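# Three arms: pour ball from gutter into roofed box

## Task

Get the ball out of the gutter it rests in and into the box beside that same arm. The box has a roof and one open side, and pouring the ball in is allowed. Moving, raising, rotating or tilting the box beyond a small amount is a failure. So is the ball dropping noticeably below table-top height while no robot holds it, and so is knocking anything out of the work area. The gutter keeps the ball only while its open end is the raised one; if its handle is held vertical, the ball rolls out. Arm feet in metres, with facing in degrees counter-clockwise from +x: arm1 x=-1.71 y=+0.22 z=+0.94 facing -15; arm2 x=+0.00 y=+0.13 z=+0.85 facing -89; arm3 x=+1.71 y=+0.39 z=+0.86 facing -166. To finish, open the gripper and move the arm away. The ball must stay in the box with no robot holding it there.

## Robot and tools

Setup. Three identical i2rt Big YAM arms, named arm1, arm2 and arm3. Each has six revolute joints, a two-finger gripper and a wrist camera. With joints 1 and 6 at 0 and the hand level and pointing ahead, the wrist camera sits above the hand and looks toward the fingertips. The hand reaches roughly 1.0 m from the joint-1 axis. The room cameras are cam_end_1, cam_end_2, cam_gap_1, cam_gap_2, cam_side and cam_top. The wrist cameras are arm1_cam_wrist, arm2_cam_wrist and arm3_cam_wrist. Every image is 672x504 pixels, and a calibration (K, distortion, T_world_to_cam) is given for each camera. Loose objects may occasionally get a brief shove.

Frames. One shared scene frame is used, with its origin on the floor and +z up. "hand" means the point halfway between the fingertips. The hand's z axis points along the fingers, and the fingers open and close along its y axis. Arm poses are not part of any command: you command joints only.

Joints. All joint targets are absolute, in radians. Each is listed with its range, its done-tolerance, and what positive does:
- joint1_rad: -2.879 to 2.879 (±0.045). Yaw about the foot, positive counter-clockwise seen from above. At 0 the arm extends the way its foot faces.
- joint2_rad: 0 to 3.141 (±0.14). Shoulder. At 0 the upper arm lies roughly level, pointing backward; increasing it raises the arm and then brings it forward.
- joint3_rad: 0 to 3.019 (±0.09). Elbow. At 0 it is fully folded; increasing it opens the elbow.
- joint4_rad: -1.692 to 1.57 (±0.055). Hand pitch; positive tips the fingers up.
- joint5_rad: -1.57 to 1.57 (±0.03). Sideways hand swing; positive goes toward the arm's right.
- joint6_rad: -2.094 to 2.094 (±0.035). Hand roll; positive is clockwise when seen from behind the hand.
- gripper_m: 0 to 0.093 (±0.003). Fingertip gap in metres, with a grip force of about 50-62 N per pad.
Joints move at different speeds, so the hand can take a wide, curved path between postures.

Tools.
- execute_actions(actions, cameras). actions is a list holding at most one action. An empty list just reports the state and images. The action is an object keyed by arm name. Each arm gets {"joints": {...}} with any subset of the seven names above, set to absolute targets. Every arm in the action starts moving at once. A single action runs for at most 15 s. If you leave out a joint or an arm, it may keep pushing toward its earlier target. An unknown key or an out-of-range number rejects the whole call and nothing moves. cameras is a list of camera names or "all"; leaving it out or passing null returns all of them, and [] returns none. Example: {"arm1": {"joints": {"gripper_m": 0.05}}, "arm2": {"joints": {"joint1_rad": 0.3}}}.
- wait(seconds), from 0 to 10. Commands nothing new and returns the same state and images as an empty action.
- zoom_image(camera, region). region is [x0, y0, x1, y1] in pixels of that camera's most recent full image, with the origin at the top-left. It can be at most 504x504.
- read_manual(section) only returns licence text.
- finished_scene(scene). Pass the current scene number. This is final: the goal must already hold and keep holding.

Reading results. joint_positions gives the measured joint values. The pictures line lists the cameras in the same order as the returned images. joint_status tells how each commanded joint ended:
- off_target: stopped short of the target and may still be pushing.
- contact_stop: the joint holds where it stopped.
- time_out: the joint could not arrive in time. It keeps pushing toward its target, or toward a point capped at 0.375, 0.375, 0.113, 0.225, 0.075, 0.3 rad (joints 1-6) from where it stands.
- not_followed: a self- or arm-collision check held back the arm's joint targets. This comes with a "joint command not followed" line and usually a cause line. The gripper part of the command is still carried out, and the held-back targets may be retried later.
- limit_stop_at_motor_heat: a heat stop. Resend the target.
on_its_own lists joints this call did not command; its "held at" value is the target being held, not the actual position. Joint torques are raw drive outputs, noisy and offset, so they are only a rough clue. A MOTOR HOT line appears from 85 °C. At 100 °C an OVER-TEMPERATURE FAULT drops that arm until it cools. After a stop, the remaining execute_actions, wait and finished_scene calls in that reply are skipped.

Cautions. These arms do not stop on contact and will keep pressing hard, which heats the motors. To relieve a joint that is stuck pushing, send its reported position as the new target. A target very close to the current reading may not move the joint at all. A firm press between two robots fails the task, and the collision check can react too late; it also ignores fingers, gripper housings and wrist cameras. While you are thinking, the robots hold their last command and the physics keeps running. Avoid dropping, slamming or slipping objects, and never let the ball fall off the tables. Keep the box still. Once the ball is resting in the box, open the gripper and pull the arm back.

Each tool is called after "Emit:" by a JSON object that holds its "fn" and its "kwargs".

## Session

I'll start by looking at the scene.

Emit:
{"fn": "execute_actions", "kwargs": {"actions": []}}

Scene clock: 0.00 s.
Joint torques (N m, as the arm reports them, + toward a larger angle): no reading
arm1.joint_positions: joint1_rad=+0.815 joint2_rad=+0.564 joint3_rad=+1.367 joint4_rad=-1.600 joint5_rad=-0.020 joint6_rad=+0.277 gripper_m=+0.094
arm1.joint_status: not commanded
arm1.hand: x=-1.5688 y=+0.3163 z=+1.4338 quat_wxyz=(-0.343, +0.131, -0.916, -0.161) (m; scene frame)
arm2.joint_positions: joint1_rad=+0.115 joint2_rad=+0.326 joint3_rad=+1.581 joint4_rad=-1.629 joint5_rad=+0.033 joint6_rad=-0.012 gripper_m=+0.095
arm2.joint_status: not commanded
arm2.hand: x=-0.0034 y=+0.1011 z=+1.4422 quat_wxyz=(-0.414, -0.548, -0.618, +0.383) (m; scene frame)
arm3.joint_positions: joint1_rad=+0.284 joint2_rad=+0.615 joint3_rad=+1.367 joint4_rad=-1.465 joint5_rad=-0.033 joint6_rad=-0.523 gripper_m=+0.095
arm3.joint_status: not commanded
arm3.hand: x=+1.5293 y=+0.2759 z=+1.3633 quat_wxyz=(-0.017, -0.784, -0.461, +0.415) (m; scene frame)
pictures: arm1_cam_wrist, arm2_cam_wrist, arm3_cam_wrist, cam_end_1, cam_end_2, cam_gap_1, cam_gap_2, cam_side, cam_top
Images, in order (width x height): arm1_cam_wrist 672x504, arm2_cam_wrist 672x504, arm3_cam_wrist 672x504, cam_end_1 672x504, cam_end_2 672x504, cam_gap_1 672x504, cam_gap_2 672x504, cam_side 672x504, cam_top 672x504.

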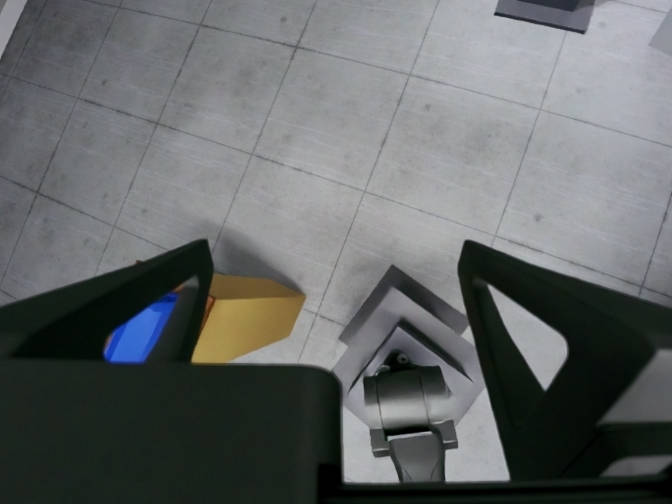

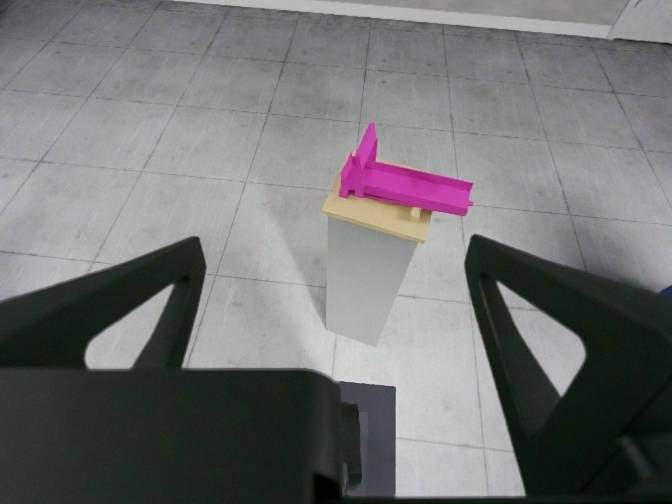

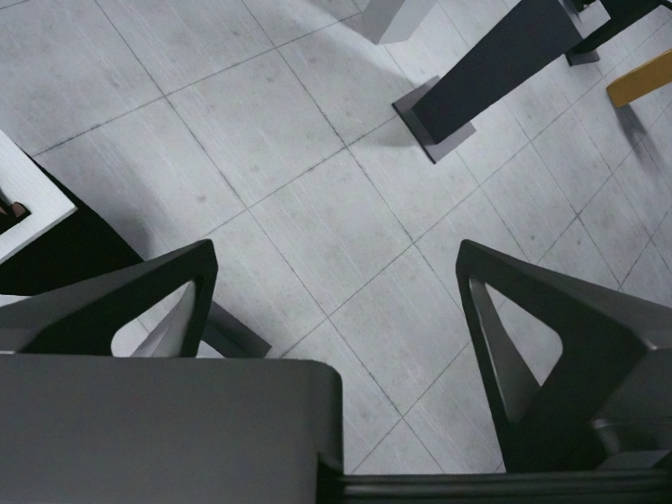

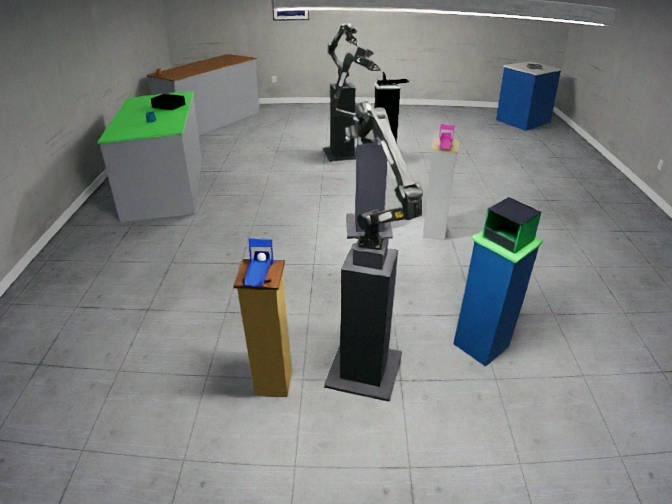

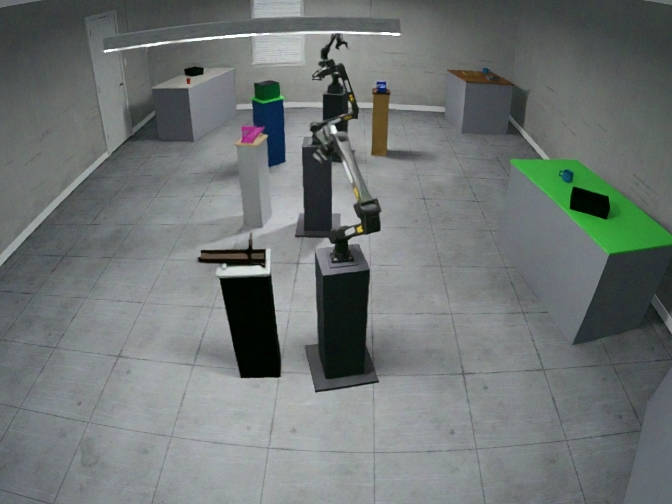

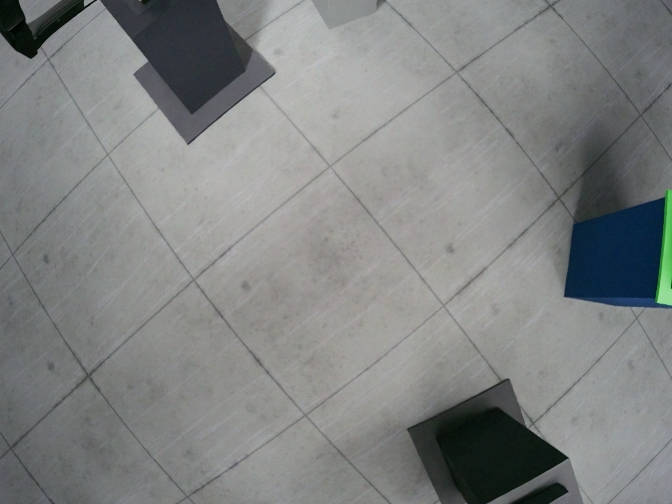

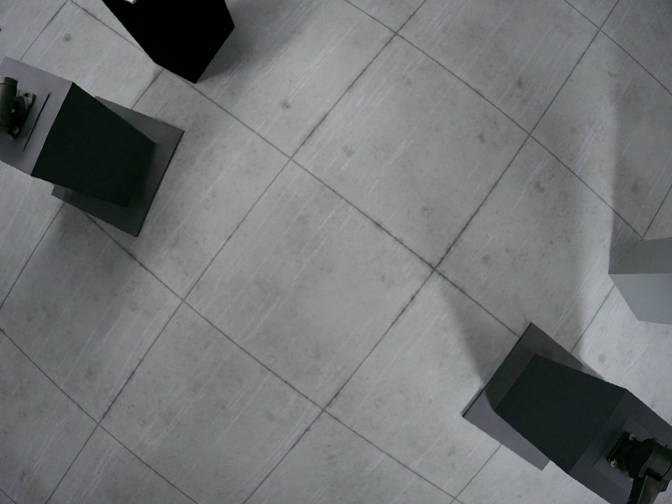

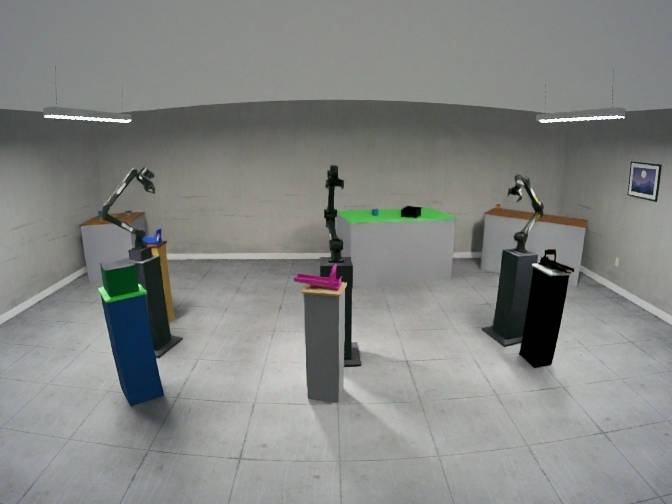

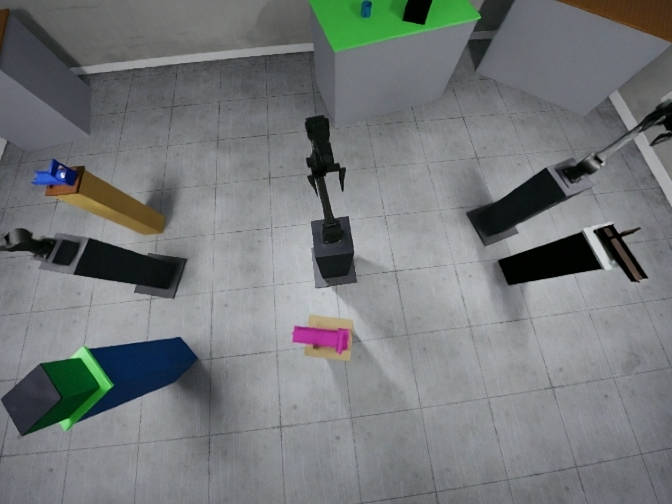

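Emit:
{"fn": "zoom_image", "kwargs": {"camera": "cam_end_1", "region": [180, 180, 600, 420]}}

Emit:
{"fn": "zoom_image", "kwargs": {"camera": "cam_top", "region": [0, 130, 240, 450]}}

Emit:
{"fn": "zoom_image", "kwargs": {"camera": "cam_side", "region": [60, 150, 260, 320]}}

Region (180, 180, 600, 420) of cam_end_1's 672x504 image, scaled by 1.200, with more detail than that image has; it fills the top 288 rows of this view, and the rest is white.

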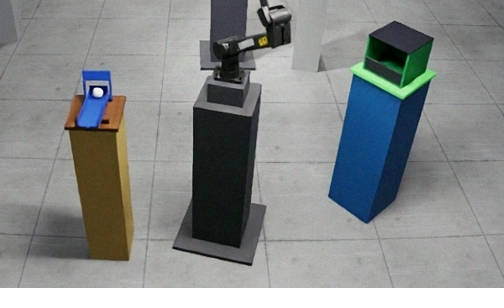

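Region (0, 130, 240, 450) of cam_top's 672x504 image, scaled by 1.575, with more detail than that image has; it fills the left 378 columns of this view, and the rest is white.

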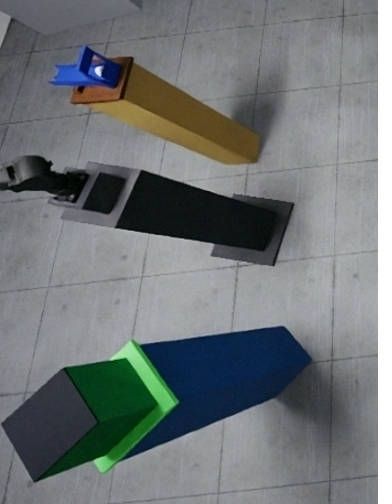

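Region (60, 150, 260, 320) of cam_side's 672x504 image, scaled by 2.520, with more detail than that image has; it fills the top 428 rows of this view, and the rest is white.

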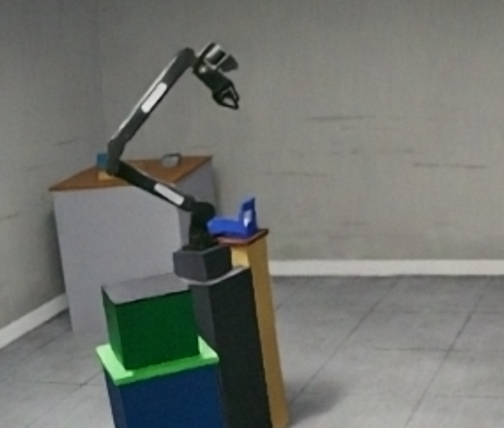

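Emit:
{"fn": "zoom_image", "kwargs": {"camera": "cam_end_1", "region": [220, 225, 310, 300]}}

Emit:
{"fn": "zoom_image", "kwargs": {"camera": "cam_end_1", "region": [450, 185, 570, 285]}}

Region (220, 225, 310, 300) of cam_end_1's 672x504 image, scaled by 5.600, with more detail than that image has.

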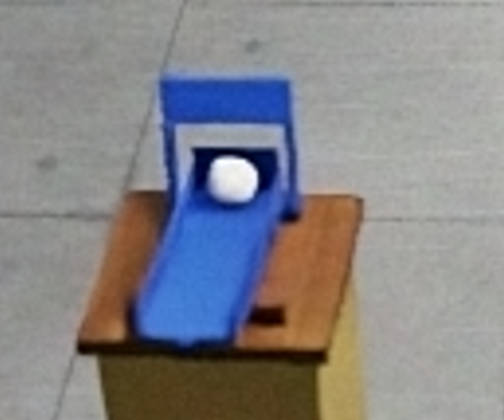

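Region (450, 185, 570, 285) of cam_end_1's 672x504 image, scaled by 4.200, with more detail than that image has.

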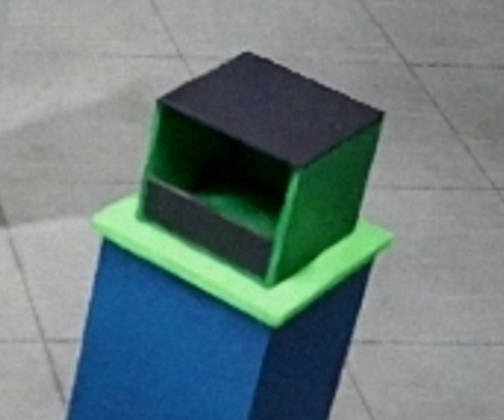

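Emit:
{"fn": "execute_actions", "kwargs": {"actions": [{"arm1": {"joints": {"joint1_rad": 1.97, "joint2_rad": 1.85, "joint3_rad": 1.637, "joint4_rad": -1.358, "joint5_rad": 0.0, "joint6_rad": 0.0}}}], "cameras": ["arm1_cam_wrist", "cam_end_1", "cam_top"]}}

Scene clock: 100.90 s.
Joint torques (N m, as the arm reports them, + toward a larger angle): arm1=[  0.11 -16.26   9.12   0.33   0.08  -0.02] | arm2=[ 0.85 10.07  4.48  2.47  0.06 -0.03] | arm3=[-0.97  2.12  9.86  2.13  0.04  0.13]
arm1.joint_positions: joint1_rad=+1.975 joint2_rad=+1.838 joint3_rad=+1.637 joint4_rad=-1.362 joint5_rad=+0.000 joint6_rad=+0.007 gripper_m=+0.094
arm1.joint_status: all done
arm1.hand: x=-1.7951 y=+0.7799 z=+1.1001 quat_wxyz=(-0.004, +0.753, -0.658, -0.002) (m; scene frame)
arm2.joint_positions: joint1_rad=+0.115 joint2_rad=+0.326 joint3_rad=+1.581 joint4_rad=-1.629 joint5_rad=+0.033 joint6_rad=-0.012 gripper_m=+0.095
arm2.joint_status: not commanded
arm2.hand: x=-0.0034 y=+0.1011 z=+1.4422 quat_wxyz=(-0.414, -0.548, -0.618, +0.383) (m; scene frame)
arm3.joint_positions: joint1_rad=+0.284 joint2_rad=+0.615 joint3_rad=+1.367 joint4_rad=-1.465 joint5_rad=-0.033 joint6_rad=-0.523 gripper_m=+0.095
arm3.joint_status: not commanded
arm3.hand: x=+1.5293 y=+0.2759 z=+1.3633 quat_wxyz=(-0.017, -0.784, -0.461, +0.415) (m; scene frame)
pictures: arm1_cam_wrist, cam_end_1, cam_top
camera_calibration (this result's frames):
arm1_cam_wrist: T_world_to_cam=[[0.989941, 0.141476, 0.00062286, 1.66621], [0.114533, -0.803984, 0.583517, 0.193706], [0.0830547, -0.577577, -0.8121, 1.61579], [0, 0, 0, 1]] pos_world=[-1.80584, 0.853249, 1.19811]
Images, in order (width x height): arm1_cam_wrist 672x504, cam_end_1 672x504, cam_top 672x504.

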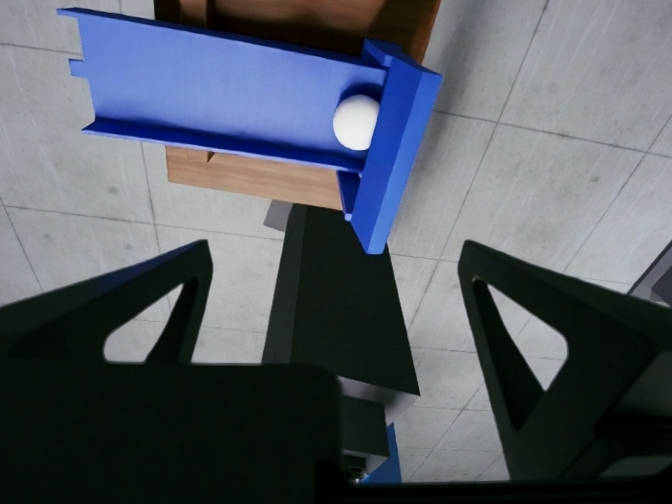

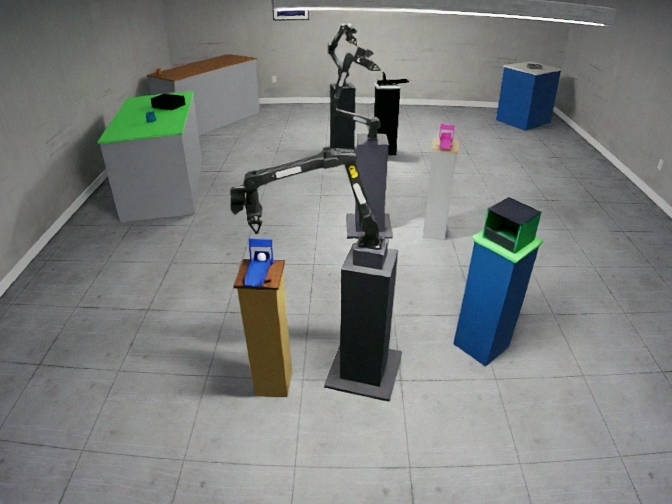

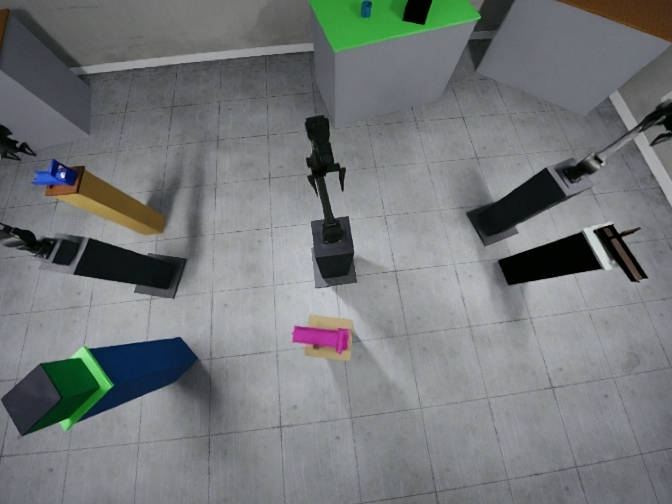

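Emit:
{"fn": "execute_actions", "kwargs": {"actions": [{"arm1": {"joints": {"joint1_rad": 2.0586, "joint2_rad": 1.947, "joint3_rad": 1.3966, "joint4_rad": -1.0204, "joint5_rad": 0.4, "joint6_rad": -1.57, "gripper_m": 0.072}}}], "cameras": ["arm1_cam_wrist", "cam_end_1"]}}

Scene clock: 146.70 s.
Joint torques (N m, as the arm reports them, + toward a larger angle): arm1=[  0.55 -15.55   6.98   0.68   0.15  -0.02] | arm2=[ 0.74 10.51  4.58  2.43  0.05 -0.06] | arm3=[-0.13  2.21  9.88  2.    0.04  0.1 ]
arm1.joint_positions: joint1_rad=+2.058 joint2_rad=+1.926 joint3_rad=+1.410 joint4_rad=-1.033 joint5_rad=+0.403 joint6_rad=-1.560 gripper_m=+0.072
arm1.joint_status: all done
arm1.hand: x=-1.7730 y=+0.7778 z=+0.9860 quat_wxyz=(-0.035, +0.974, +0.103, +0.199) (m; scene frame)
arm2.joint_positions: joint1_rad=+0.115 joint2_rad=+0.326 joint3_rad=+1.581 joint4_rad=-1.629 joint5_rad=+0.033 joint6_rad=-0.012 gripper_m=+0.095
arm2.joint_status: not commanded
arm2.hand: x=-0.0034 y=+0.1011 z=+1.4422 quat_wxyz=(-0.414, -0.548, -0.618, +0.383) (m; scene frame)
arm3.joint_positions: joint1_rad=+0.284 joint2_rad=+0.615 joint3_rad=+1.367 joint4_rad=-1.465 joint5_rad=-0.033 joint6_rad=-0.523 gripper_m=+0.095
arm3.joint_status: not commanded
arm3.hand: x=+1.5293 y=+0.2759 z=+1.3633 quat_wxyz=(-0.017, -0.784, -0.461, +0.415) (m; scene frame)
pictures: arm1_cam_wrist, cam_end_1
camera_calibration (this result's frames):
arm1_cam_wrist: T_world_to_cam=[[-0.219336, 0.975405, 0.0218164, -1.16883], [0.499321, 0.0930141, 0.86141, -0.0334111], [0.838195, 0.199832, -0.507441, 1.95391], [0, 0, 0, 1]] pos_world=[-1.87744, 0.752738, 1.04577]
Images, in order (width x height): arm1_cam_wrist 672x504, cam_end_1 672x504.

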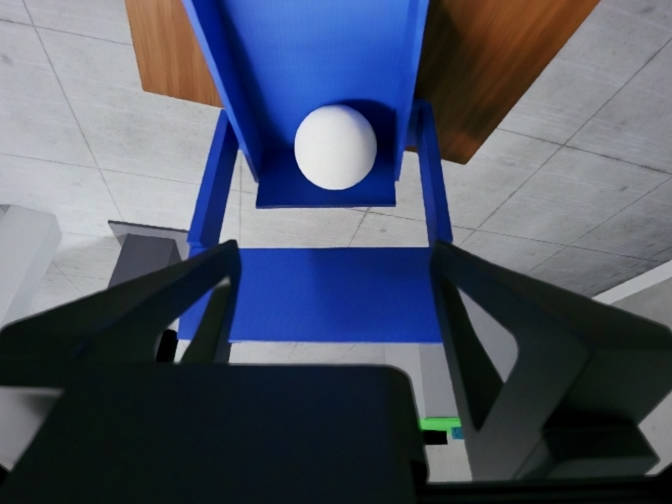

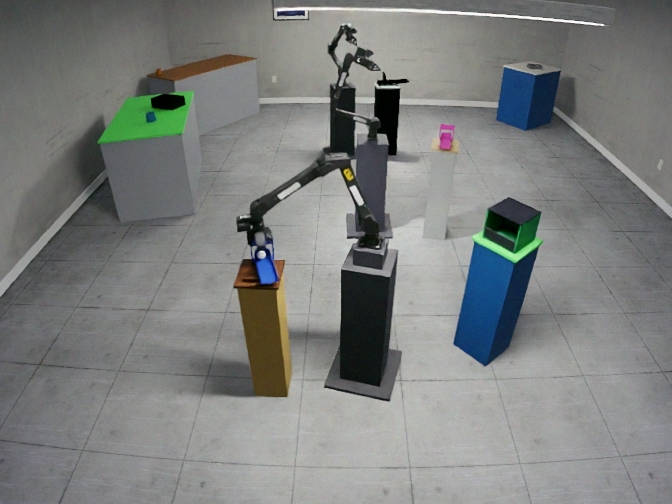

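Emit:
{"fn": "zoom_image", "kwargs": {"camera": "cam_end_1", "region": [200, 190, 340, 300]}}

Region (200, 190, 340, 300) of cam_end_1's 672x504 image, scaled by 3.600, with more detail than that image has; it fills the top 396 rows of this view, and the rest is white.

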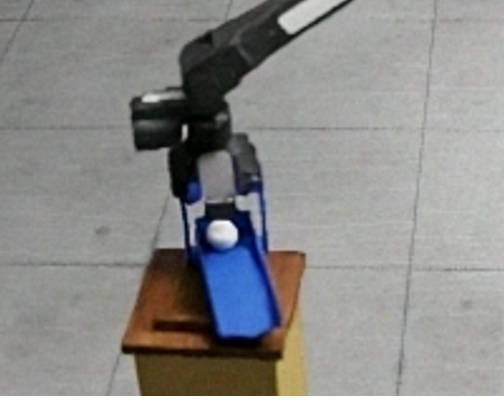

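Emit:
{"fn": "execute_actions", "kwargs": {"actions": [{"arm1": {"joints": {"joint1_rad": 2.0286, "joint2_rad": 2.075, "joint3_rad": 1.378, "joint4_rad": -0.88, "joint5_rad": 0.4, "joint6_rad": -1.57, "gripper_m": 0.072}}}], "cameras": ["arm1_cam_wrist", "cam_end_1"]}}

Scene clock: 166.23 s.
Joint torques (N m, as the arm reports them, + toward a larger angle): arm1=[ -0.84 -10.35   5.52   0.24  -0.1   -0.02] | arm2=[ 0.82 10.42  4.38  2.52  0.06 -0.05] | arm3=[-0.55  2.51  9.84  2.04  0.08  0.11]
arm1.joint_positions: joint1_rad=+2.047 joint2_rad=+1.976 joint3_rad=+1.408 joint4_rad=-0.878 joint5_rad=+0.410 joint6_rad=-1.561 gripper_m=+0.072
arm1.joint_status: all done
arm1.hand: x=-1.7721 y=+0.8077 z=+0.9608 quat_wxyz=(-0.084, +0.973, +0.088, +0.196) (m; scene frame)
arm2.joint_positions: joint1_rad=+0.115 joint2_rad=+0.326 joint3_rad=+1.581 joint4_rad=-1.629 joint5_rad=+0.033 joint6_rad=-0.012 gripper_m=+0.095
arm2.joint_status: not commanded
arm2.hand: x=-0.0034 y=+0.1011 z=+1.4422 quat_wxyz=(-0.414, -0.548, -0.618, +0.383) (m; scene frame)
arm3.joint_positions: joint1_rad=+0.284 joint2_rad=+0.615 joint3_rad=+1.367 joint4_rad=-1.465 joint5_rad=-0.033 joint6_rad=-0.523 gripper_m=+0.095
arm3.joint_status: not commanded
arm3.hand: x=+1.5293 y=+0.2759 z=+1.3633 quat_wxyz=(-0.017, -0.784, -0.461, +0.415) (m; scene frame)
pictures: arm1_cam_wrist, cam_end_1
camera_calibration (this result's frames):
arm1_cam_wrist: T_world_to_cam=[[-0.2083, 0.970208, 0.123725, -1.27144], [0.513524, 0.000826959, 0.858075, 0.0879702], [0.832408, 0.242273, -0.498398, 1.88113], [0, 0, 0, 1]] pos_world=[-1.87589, 0.777742, 1.01938]
Images, in order (width x height): arm1_cam_wrist 672x504, cam_end_1 672x504.

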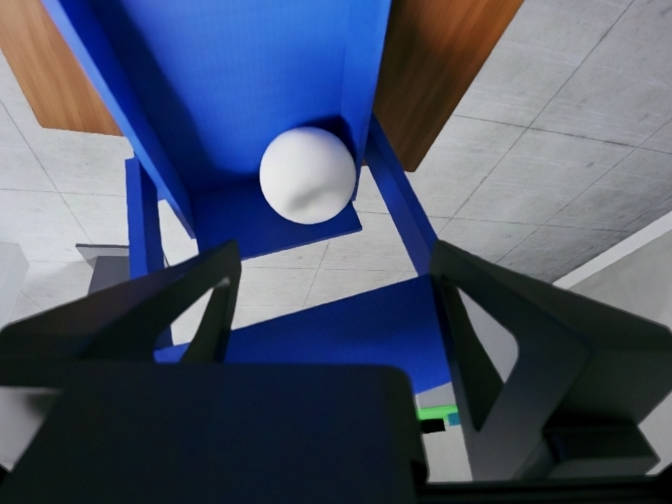

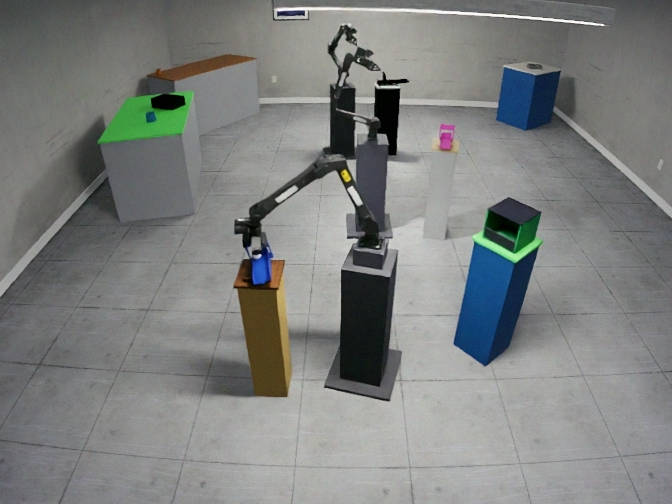

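Emit:
{"fn": "execute_actions", "kwargs": {"actions": [{"arm1": {"joints": {"joint1_rad": 2.06, "joint2_rad": 1.80, "joint3_rad": 1.50, "joint4_rad": -1.10, "joint5_rad": 0.4, "joint6_rad": -1.57, "gripper_m": 0.072}}}], "cameras": ["arm1_cam_wrist", "cam_end_1", "cam_side"]}}

Emit:
{"fn": "zoom_image", "kwargs": {"camera": "cam_end_1", "region": [200, 170, 340, 300]}}

Emit:
{"fn": "zoom_image", "kwargs": {"camera": "cam_side", "region": [90, 170, 210, 270]}}

Scene clock: 173.30 s.
Joint torques (N m, as the arm reports them, + toward a larger angle): arm1=[  1.2  -14.47  11.25  -0.31   0.23  -0.01] | arm2=[ 0.61 10.41  4.46  2.46  0.08 -0.04] | arm3=[-0.15  2.12  9.84  2.05  0.03  0.14]
arm1.joint_positions: joint1_rad=+2.051 joint2_rad=+1.774 joint3_rad=+1.473 joint4_rad=-1.084 joint5_rad=+0.400 joint6_rad=-1.561 gripper_m=+0.072
arm1.joint_status: all done
arm1.hand: x=-1.7737 y=+0.7956 z=+1.0903 quat_wxyz=(-0.113, +0.972, +0.084, +0.188) (m; scene frame)
arm2.joint_positions: joint1_rad=+0.115 joint2_rad=+0.326 joint3_rad=+1.581 joint4_rad=-1.629 joint5_rad=+0.033 joint6_rad=-0.012 gripper_m=+0.095
arm2.joint_status: not commanded
arm2.hand: x=-0.0034 y=+0.1011 z=+1.4422 quat_wxyz=(-0.414, -0.548, -0.618, +0.383) (m; scene frame)
arm3.joint_positions: joint1_rad=+0.284 joint2_rad=+0.615 joint3_rad=+1.367 joint4_rad=-1.465 joint5_rad=-0.033 joint6_rad=-0.523 gripper_m=+0.095
arm3.joint_status: not commanded
arm3.hand: x=+1.5293 y=+0.2759 z=+1.3633 quat_wxyz=(-0.017, -0.784, -0.461, +0.415) (m; scene frame)
pictures: arm1_cam_wrist, cam_end_1, cam_side
camera_calibration (this result's frames):
arm1_cam_wrist: T_world_to_cam=[[-0.210172, 0.960198, 0.183977, -1.33707], [0.532347, -0.0454414, 0.845306, 0.0617434], [0.820021, 0.275599, -0.501608, 1.90489], [0, 0, 0, 1]] pos_world=[-1.87594, 0.761666, 1.14931]
Images, in order (width x height): arm1_cam_wrist 672x504, cam_end_1 672x504, cam_side 672x504.

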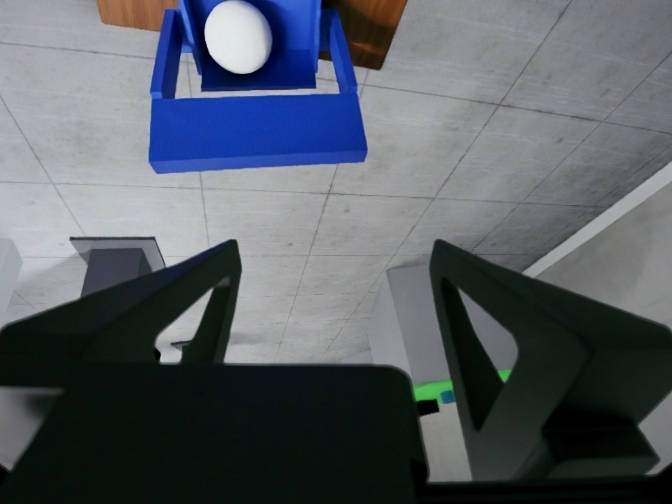

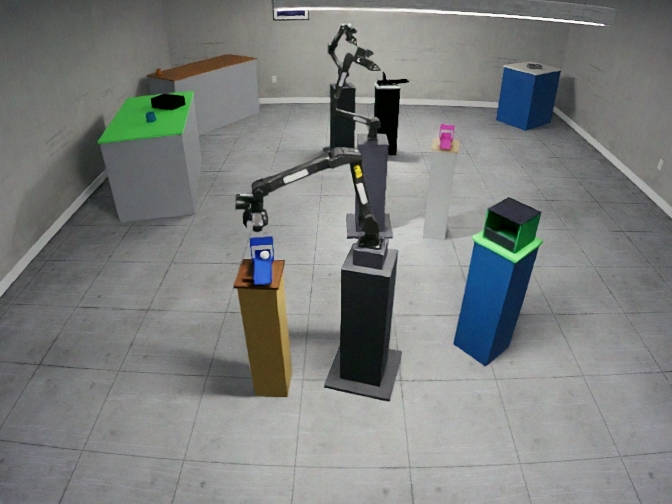

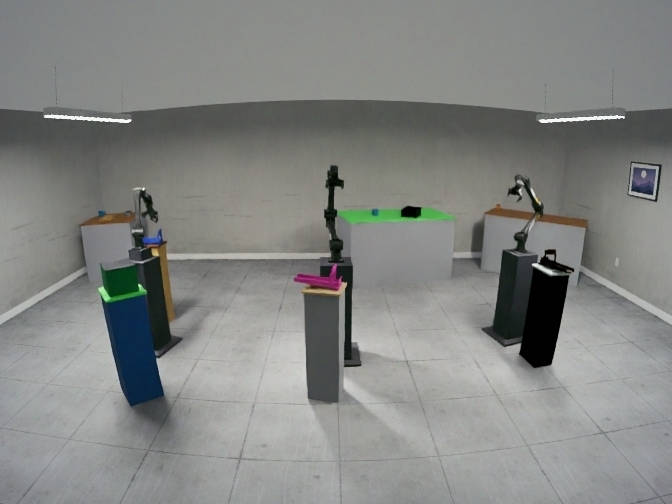

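Region (200, 170, 340, 300) of cam_end_1's 672x504 image, scaled by 3.600, with more detail than that image has; it fills the top 468 rows of this view, and the rest is white.

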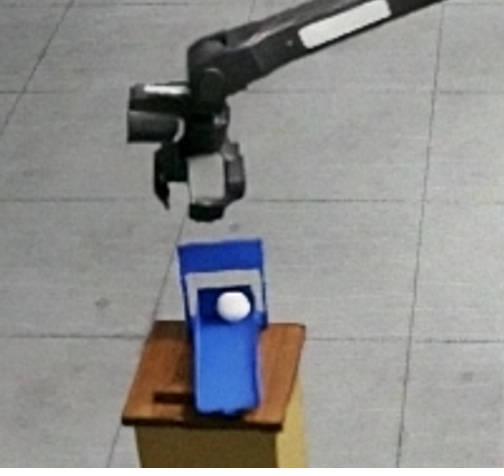

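Region (90, 170, 210, 270) of cam_side's 672x504 image, scaled by 4.200, with more detail than that image has.

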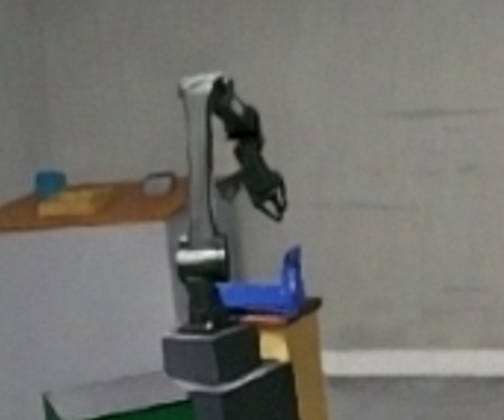

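Emit:
{"fn": "execute_actions", "kwargs": {"actions": [{"arm1": {"joints": {"joint1_rad": 1.7748, "joint2_rad": 1.8352, "joint3_rad": 1.5225, "joint4_rad": -1.2581, "joint5_rad": -0.3, "joint6_rad": -0.23, "gripper_m": 0.09}}}], "cameras": ["arm1_cam_wrist", "cam_end_1"]}}

Emit:
{"fn": "zoom_image", "kwargs": {"camera": "cam_end_1", "region": [200, 170, 340, 300]}}

Scene clock: 232.53 s.
Joint torques (N m, as the arm reports them, + toward a larger angle): arm1=[  0.46 -15.29  12.48  -0.59  -0.23   0.1 ] | arm2=[ 0.47 10.48  4.45  2.54  0.06 -0.05] | arm3=[-0.59  1.7   9.83  2.04  0.03  0.11]
arm1.joint_positions: joint1_rad=+1.775 joint2_rad=+1.819 joint3_rad=+1.475 joint4_rad=-1.242 joint5_rad=-0.298 joint6_rad=-0.240 gripper_m=+0.090
arm1.joint_status: all done
arm1.hand: x=-1.7344 y=+0.7607 z=+1.0584 quat_wxyz=(+0.093, +0.760, -0.633, -0.114) (m; scene frame)
arm2.joint_positions: joint1_rad=+0.115 joint2_rad=+0.326 joint3_rad=+1.581 joint4_rad=-1.629 joint5_rad=+0.033 joint6_rad=-0.012 gripper_m=+0.095
arm2.joint_status: not commanded
arm2.hand: x=-0.0034 y=+0.1011 z=+1.4422 quat_wxyz=(-0.414, -0.548, -0.618, +0.383) (m; scene frame)
arm3.joint_positions: joint1_rad=+0.284 joint2_rad=+0.615 joint3_rad=+1.367 joint4_rad=-1.465 joint5_rad=-0.033 joint6_rad=-0.523 gripper_m=+0.095
arm3.joint_status: not commanded
arm3.hand: x=+1.5293 y=+0.2759 z=+1.3633 quat_wxyz=(-0.017, -0.784, -0.461, +0.415) (m; scene frame)
pictures: arm1_cam_wrist, cam_end_1
camera_calibration (this result's frames):
arm1_cam_wrist: T_world_to_cam=[[0.939476, 0.186624, -0.287326, 1.79182], [0.316361, -0.794477, 0.518384, 0.607415], [-0.131531, -0.577908, -0.805433, 1.18674], [0, 0, 0, 1]] pos_world=[-1.71944, 0.834008, 1.1558]
Images, in order (width x height): arm1_cam_wrist 672x504, cam_end_1 672x504.

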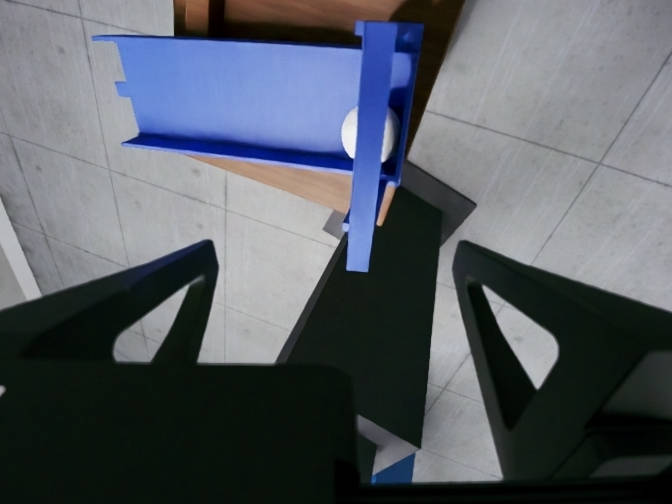

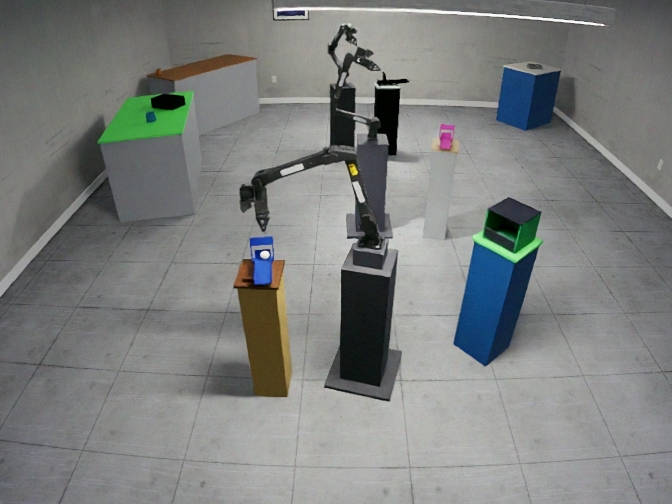

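Region (200, 170, 340, 300) of cam_end_1's 672x504 image, scaled by 3.600, with more detail than that image has; it fills the top 468 rows of this view, and the rest is white.

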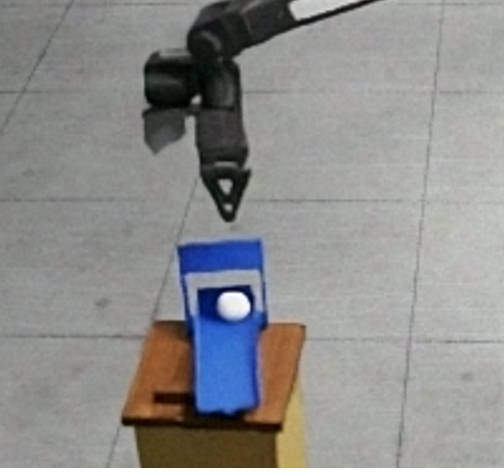

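Emit:
{"fn": "execute_actions", "kwargs": {"actions": [{"arm1": {"joints": {"joint1_rad": 1.8111, "joint2_rad": 1.945, "joint3_rad": 1.475, "joint4_rad": -1.17, "joint5_rad": -0.3, "joint6_rad": -0.23, "gripper_m": 0.09}}}], "cameras": ["arm1_cam_wrist", "cam_end_1"]}}

Emit:
{"fn": "zoom_image", "kwargs": {"camera": "cam_end_1", "region": [200, 170, 340, 300]}}

Scene clock: 248.83 s.
Joint torques (N m, as the arm reports them, + toward a larger angle): arm1=[  0.77 -17.35   8.13   0.65  -0.22   0.11] | arm2=[ 0.62 10.2   4.54  2.45  0.07 -0.05] | arm3=[-0.42  1.97  9.86  2.05  0.06  0.1 ]
arm1.joint_positions: joint1_rad=+1.807 joint2_rad=+1.943 joint3_rad=+1.475 joint4_rad=-1.185 joint5_rad=-0.298 joint6_rad=-0.239 gripper_m=+0.090
arm1.joint_status: all done
arm1.hand: x=-1.7513 y=+0.7673 z=+0.9931 quat_wxyz=(+0.121, +0.766, -0.625, -0.092) (m; scene frame)
arm2.joint_positions: joint1_rad=+0.115 joint2_rad=+0.326 joint3_rad=+1.581 joint4_rad=-1.629 joint5_rad=+0.033 joint6_rad=-0.012 gripper_m=+0.095
arm2.joint_status: not commanded
arm2.hand: x=-0.0034 y=+0.1011 z=+1.4422 quat_wxyz=(-0.414, -0.548, -0.618, +0.383) (m; scene frame)
arm3.joint_positions: joint1_rad=+0.284 joint2_rad=+0.615 joint3_rad=+1.367 joint4_rad=-1.465 joint5_rad=-0.033 joint6_rad=-0.523 gripper_m=+0.095
arm3.joint_status: not commanded
arm3.hand: x=+1.5293 y=+0.2759 z=+1.3633 quat_wxyz=(-0.017, -0.784, -0.461, +0.415) (m; scene frame)
pictures: arm1_cam_wrist, cam_end_1
camera_calibration (this result's frames):
arm1_cam_wrist: T_world_to_cam=[[0.932807, 0.195361, -0.302827, 1.78468], [0.341532, -0.7474, 0.569867, 0.608671], [-0.115003, -0.635002, -0.763902, 1.16729], [0, 0, 0, 1]] pos_world=[-1.7384, 0.847496, 1.08528]
Images, in order (width x height): arm1_cam_wrist 672x504, cam_end_1 672x504.

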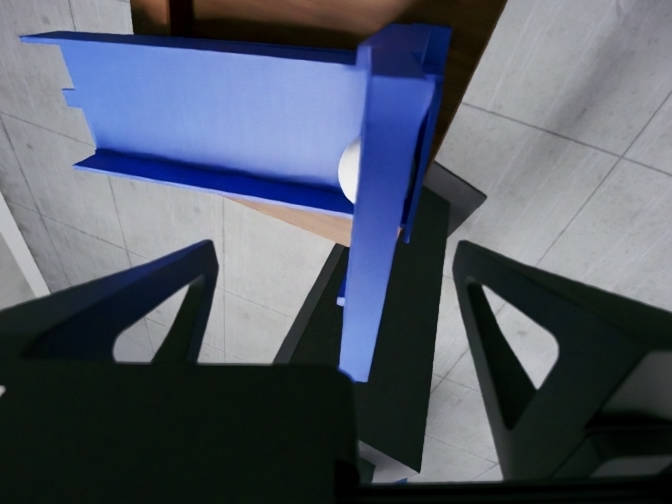

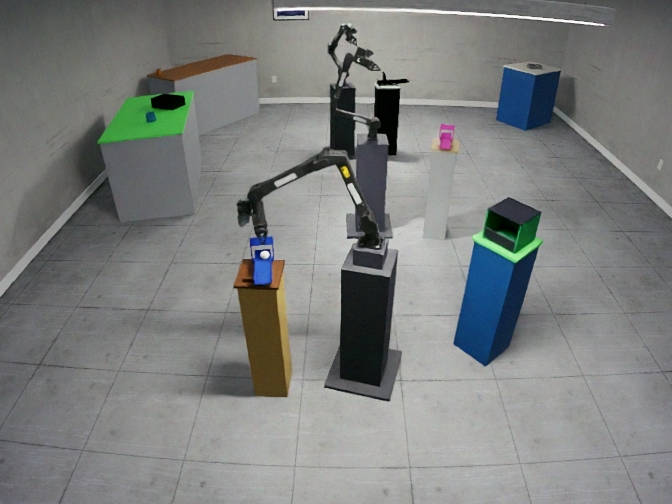

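Region (200, 170, 340, 300) of cam_end_1's 672x504 image, scaled by 3.600, with more detail than that image has; it fills the top 468 rows of this view, and the rest is white.

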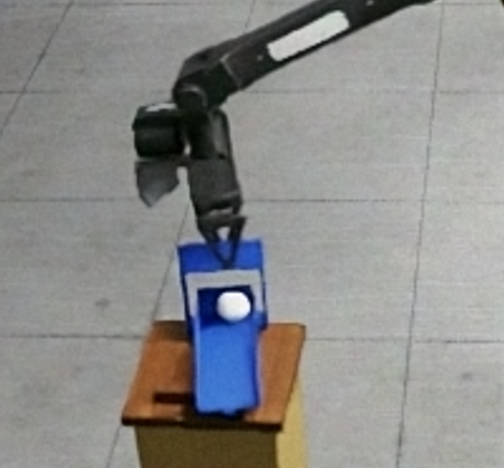

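Emit:
{"fn": "execute_actions", "kwargs": {"actions": [{"arm1": {"joints": {"gripper_m": 0.0}}}], "cameras": ["arm1_cam_wrist", "cam_end_1"]}}

Scene clock: 252.60 s.
Joint torques (N m, as the arm reports them, + toward a larger angle): arm1=[  0.75 -17.26   8.15   0.48  -0.28   0.08] | arm2=[ 0.45 10.19  4.43  2.4   0.08 -0.03] | arm3=[-0.28  1.76  9.82  1.97  0.05  0.08]
arm1.joint_positions: joint1_rad=+1.807 joint2_rad=+1.943 joint3_rad=+1.475 joint4_rad=-1.182 joint5_rad=-0.296 joint6_rad=-0.236 gripper_m=+0.011
arm1.joint_status: gripper_m off_target (ended at +0.011, target +0.000)
arm1.hand: x=-1.7510 y=+0.7681 z=+0.9930 quat_wxyz=(+0.119, +0.765, -0.626, -0.092) (m; scene frame)
arm2.joint_positions: joint1_rad=+0.115 joint2_rad=+0.326 joint3_rad=+1.581 joint4_rad=-1.629 joint5_rad=+0.033 joint6_rad=-0.012 gripper_m=+0.095
arm2.joint_status: not commanded
arm2.hand: x=-0.0034 y=+0.1011 z=+1.4422 quat_wxyz=(-0.414, -0.548, -0.618, +0.383) (m; scene frame)
arm3.joint_positions: joint1_rad=+0.284 joint2_rad=+0.615 joint3_rad=+1.367 joint4_rad=-1.465 joint5_rad=-0.033 joint6_rad=-0.523 gripper_m=+0.095
arm3.joint_status: not commanded
arm3.hand: x=+1.5293 y=+0.2759 z=+1.3633 quat_wxyz=(-0.017, -0.784, -0.461, +0.415) (m; scene frame)
pictures: arm1_cam_wrist, cam_end_1
camera_calibration (this result's frames):
arm1_cam_wrist: T_world_to_cam=[[0.933896, 0.193521, -0.300645, 1.78538], [0.338417, -0.74977, 0.56861, 0.606874], [-0.115377, -0.632767, -0.765699, 1.16714], [0, 0, 0, 1]] pos_world=[-1.73808, 0.848032, 1.08537]
Images, in order (width x height): arm1_cam_wrist 672x504, cam_end_1 672x504.

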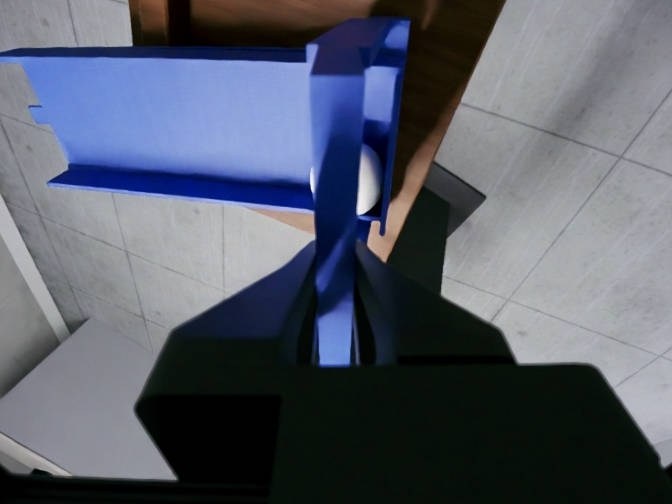

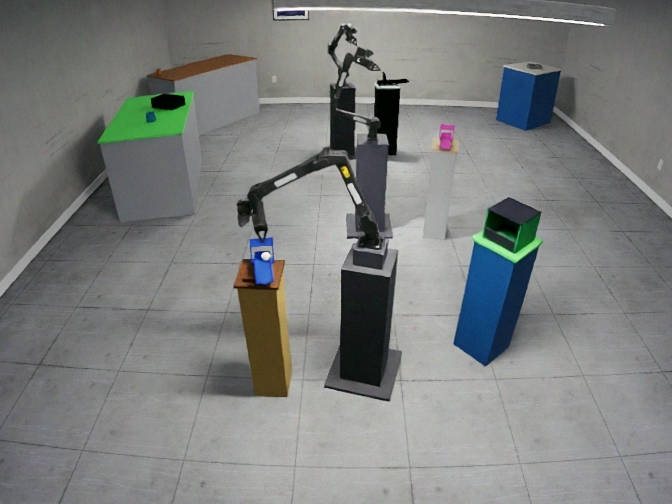

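Emit:
{"fn": "execute_actions", "kwargs": {"actions": [{"arm1": {"joints": {"joint1_rad": 1.807, "joint2_rad": 1.52, "joint3_rad": 1.40, "joint4_rad": -1.45, "joint5_rad": -0.6, "joint6_rad": -0.236, "gripper_m": 0.0}}}], "cameras": ["arm1_cam_wrist", "cam_end_1"]}}

Scene clock: 296.20 s.
Joint torques (N m, as the arm reports them, + toward a larger angle): arm1=[  0.5  -12.64  10.02  -0.42  -0.58   0.  ] | arm2=[ 0.52 10.01  4.54  2.42  0.06 -0.06] | arm3=[-0.43  2.1   9.73  2.11  0.04  0.13]
arm1.joint_positions: joint1_rad=+1.807 joint2_rad=+1.519 joint3_rad=+1.391 joint4_rad=-1.437 joint5_rad=-0.594 joint6_rad=-0.236 gripper_m=+0.011
arm1.joint_status: gripper_m off_target (ended at +0.011, target +0.000); the others done
arm1.hand: x=-1.8000 y=+0.6741 z=+1.1911 quat_wxyz=(+0.175, +0.744, -0.601, -0.233) (m; scene frame)
arm2.joint_positions: joint1_rad=+0.115 joint2_rad=+0.326 joint3_rad=+1.581 joint4_rad=-1.629 joint5_rad=+0.033 joint6_rad=-0.012 gripper_m=+0.095
arm2.joint_status: not commanded
arm2.hand: x=-0.0034 y=+0.1011 z=+1.4422 quat_wxyz=(-0.414, -0.548, -0.618, +0.383) (m; scene frame)
arm3.joint_positions: joint1_rad=+0.284 joint2_rad=+0.615 joint3_rad=+1.367 joint4_rad=-1.465 joint5_rad=-0.033 joint6_rad=-0.523 gripper_m=+0.095
arm3.joint_status: not commanded
arm3.hand: x=+1.5293 y=+0.2759 z=+1.3633 quat_wxyz=(-0.017, -0.784, -0.461, +0.415) (m; scene frame)
pictures: arm1_cam_wrist, cam_end_1
camera_calibration (this result's frames):
arm1_cam_wrist: T_world_to_cam=[[0.8108, 0.223112, -0.541132, 1.95378], [0.471081, -0.797444, 0.377049, 0.939442], [-0.347398, -0.560629, -0.751671, 0.770711], [0, 0, 0, 1]] pos_world=[-1.75894, 0.745321, 1.28236]
Images, in order (width x height): arm1_cam_wrist 672x504, cam_end_1 672x504.

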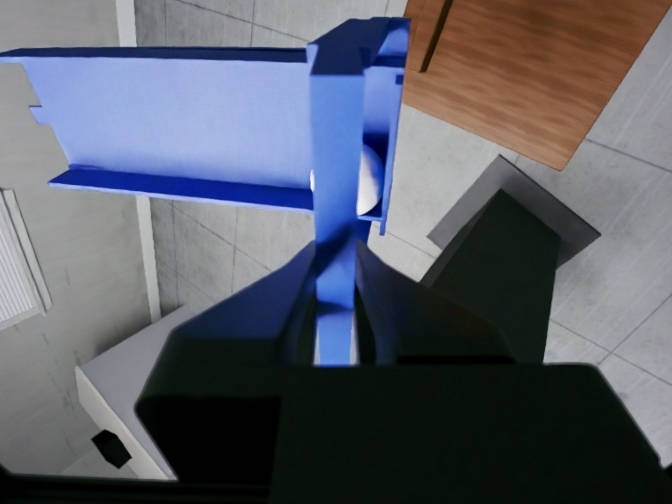

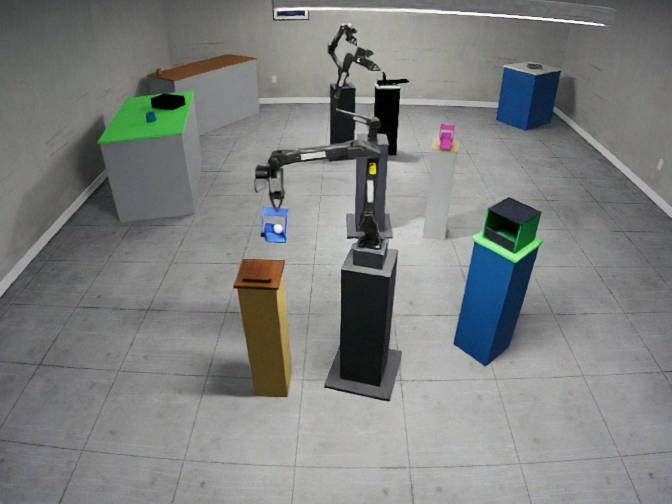

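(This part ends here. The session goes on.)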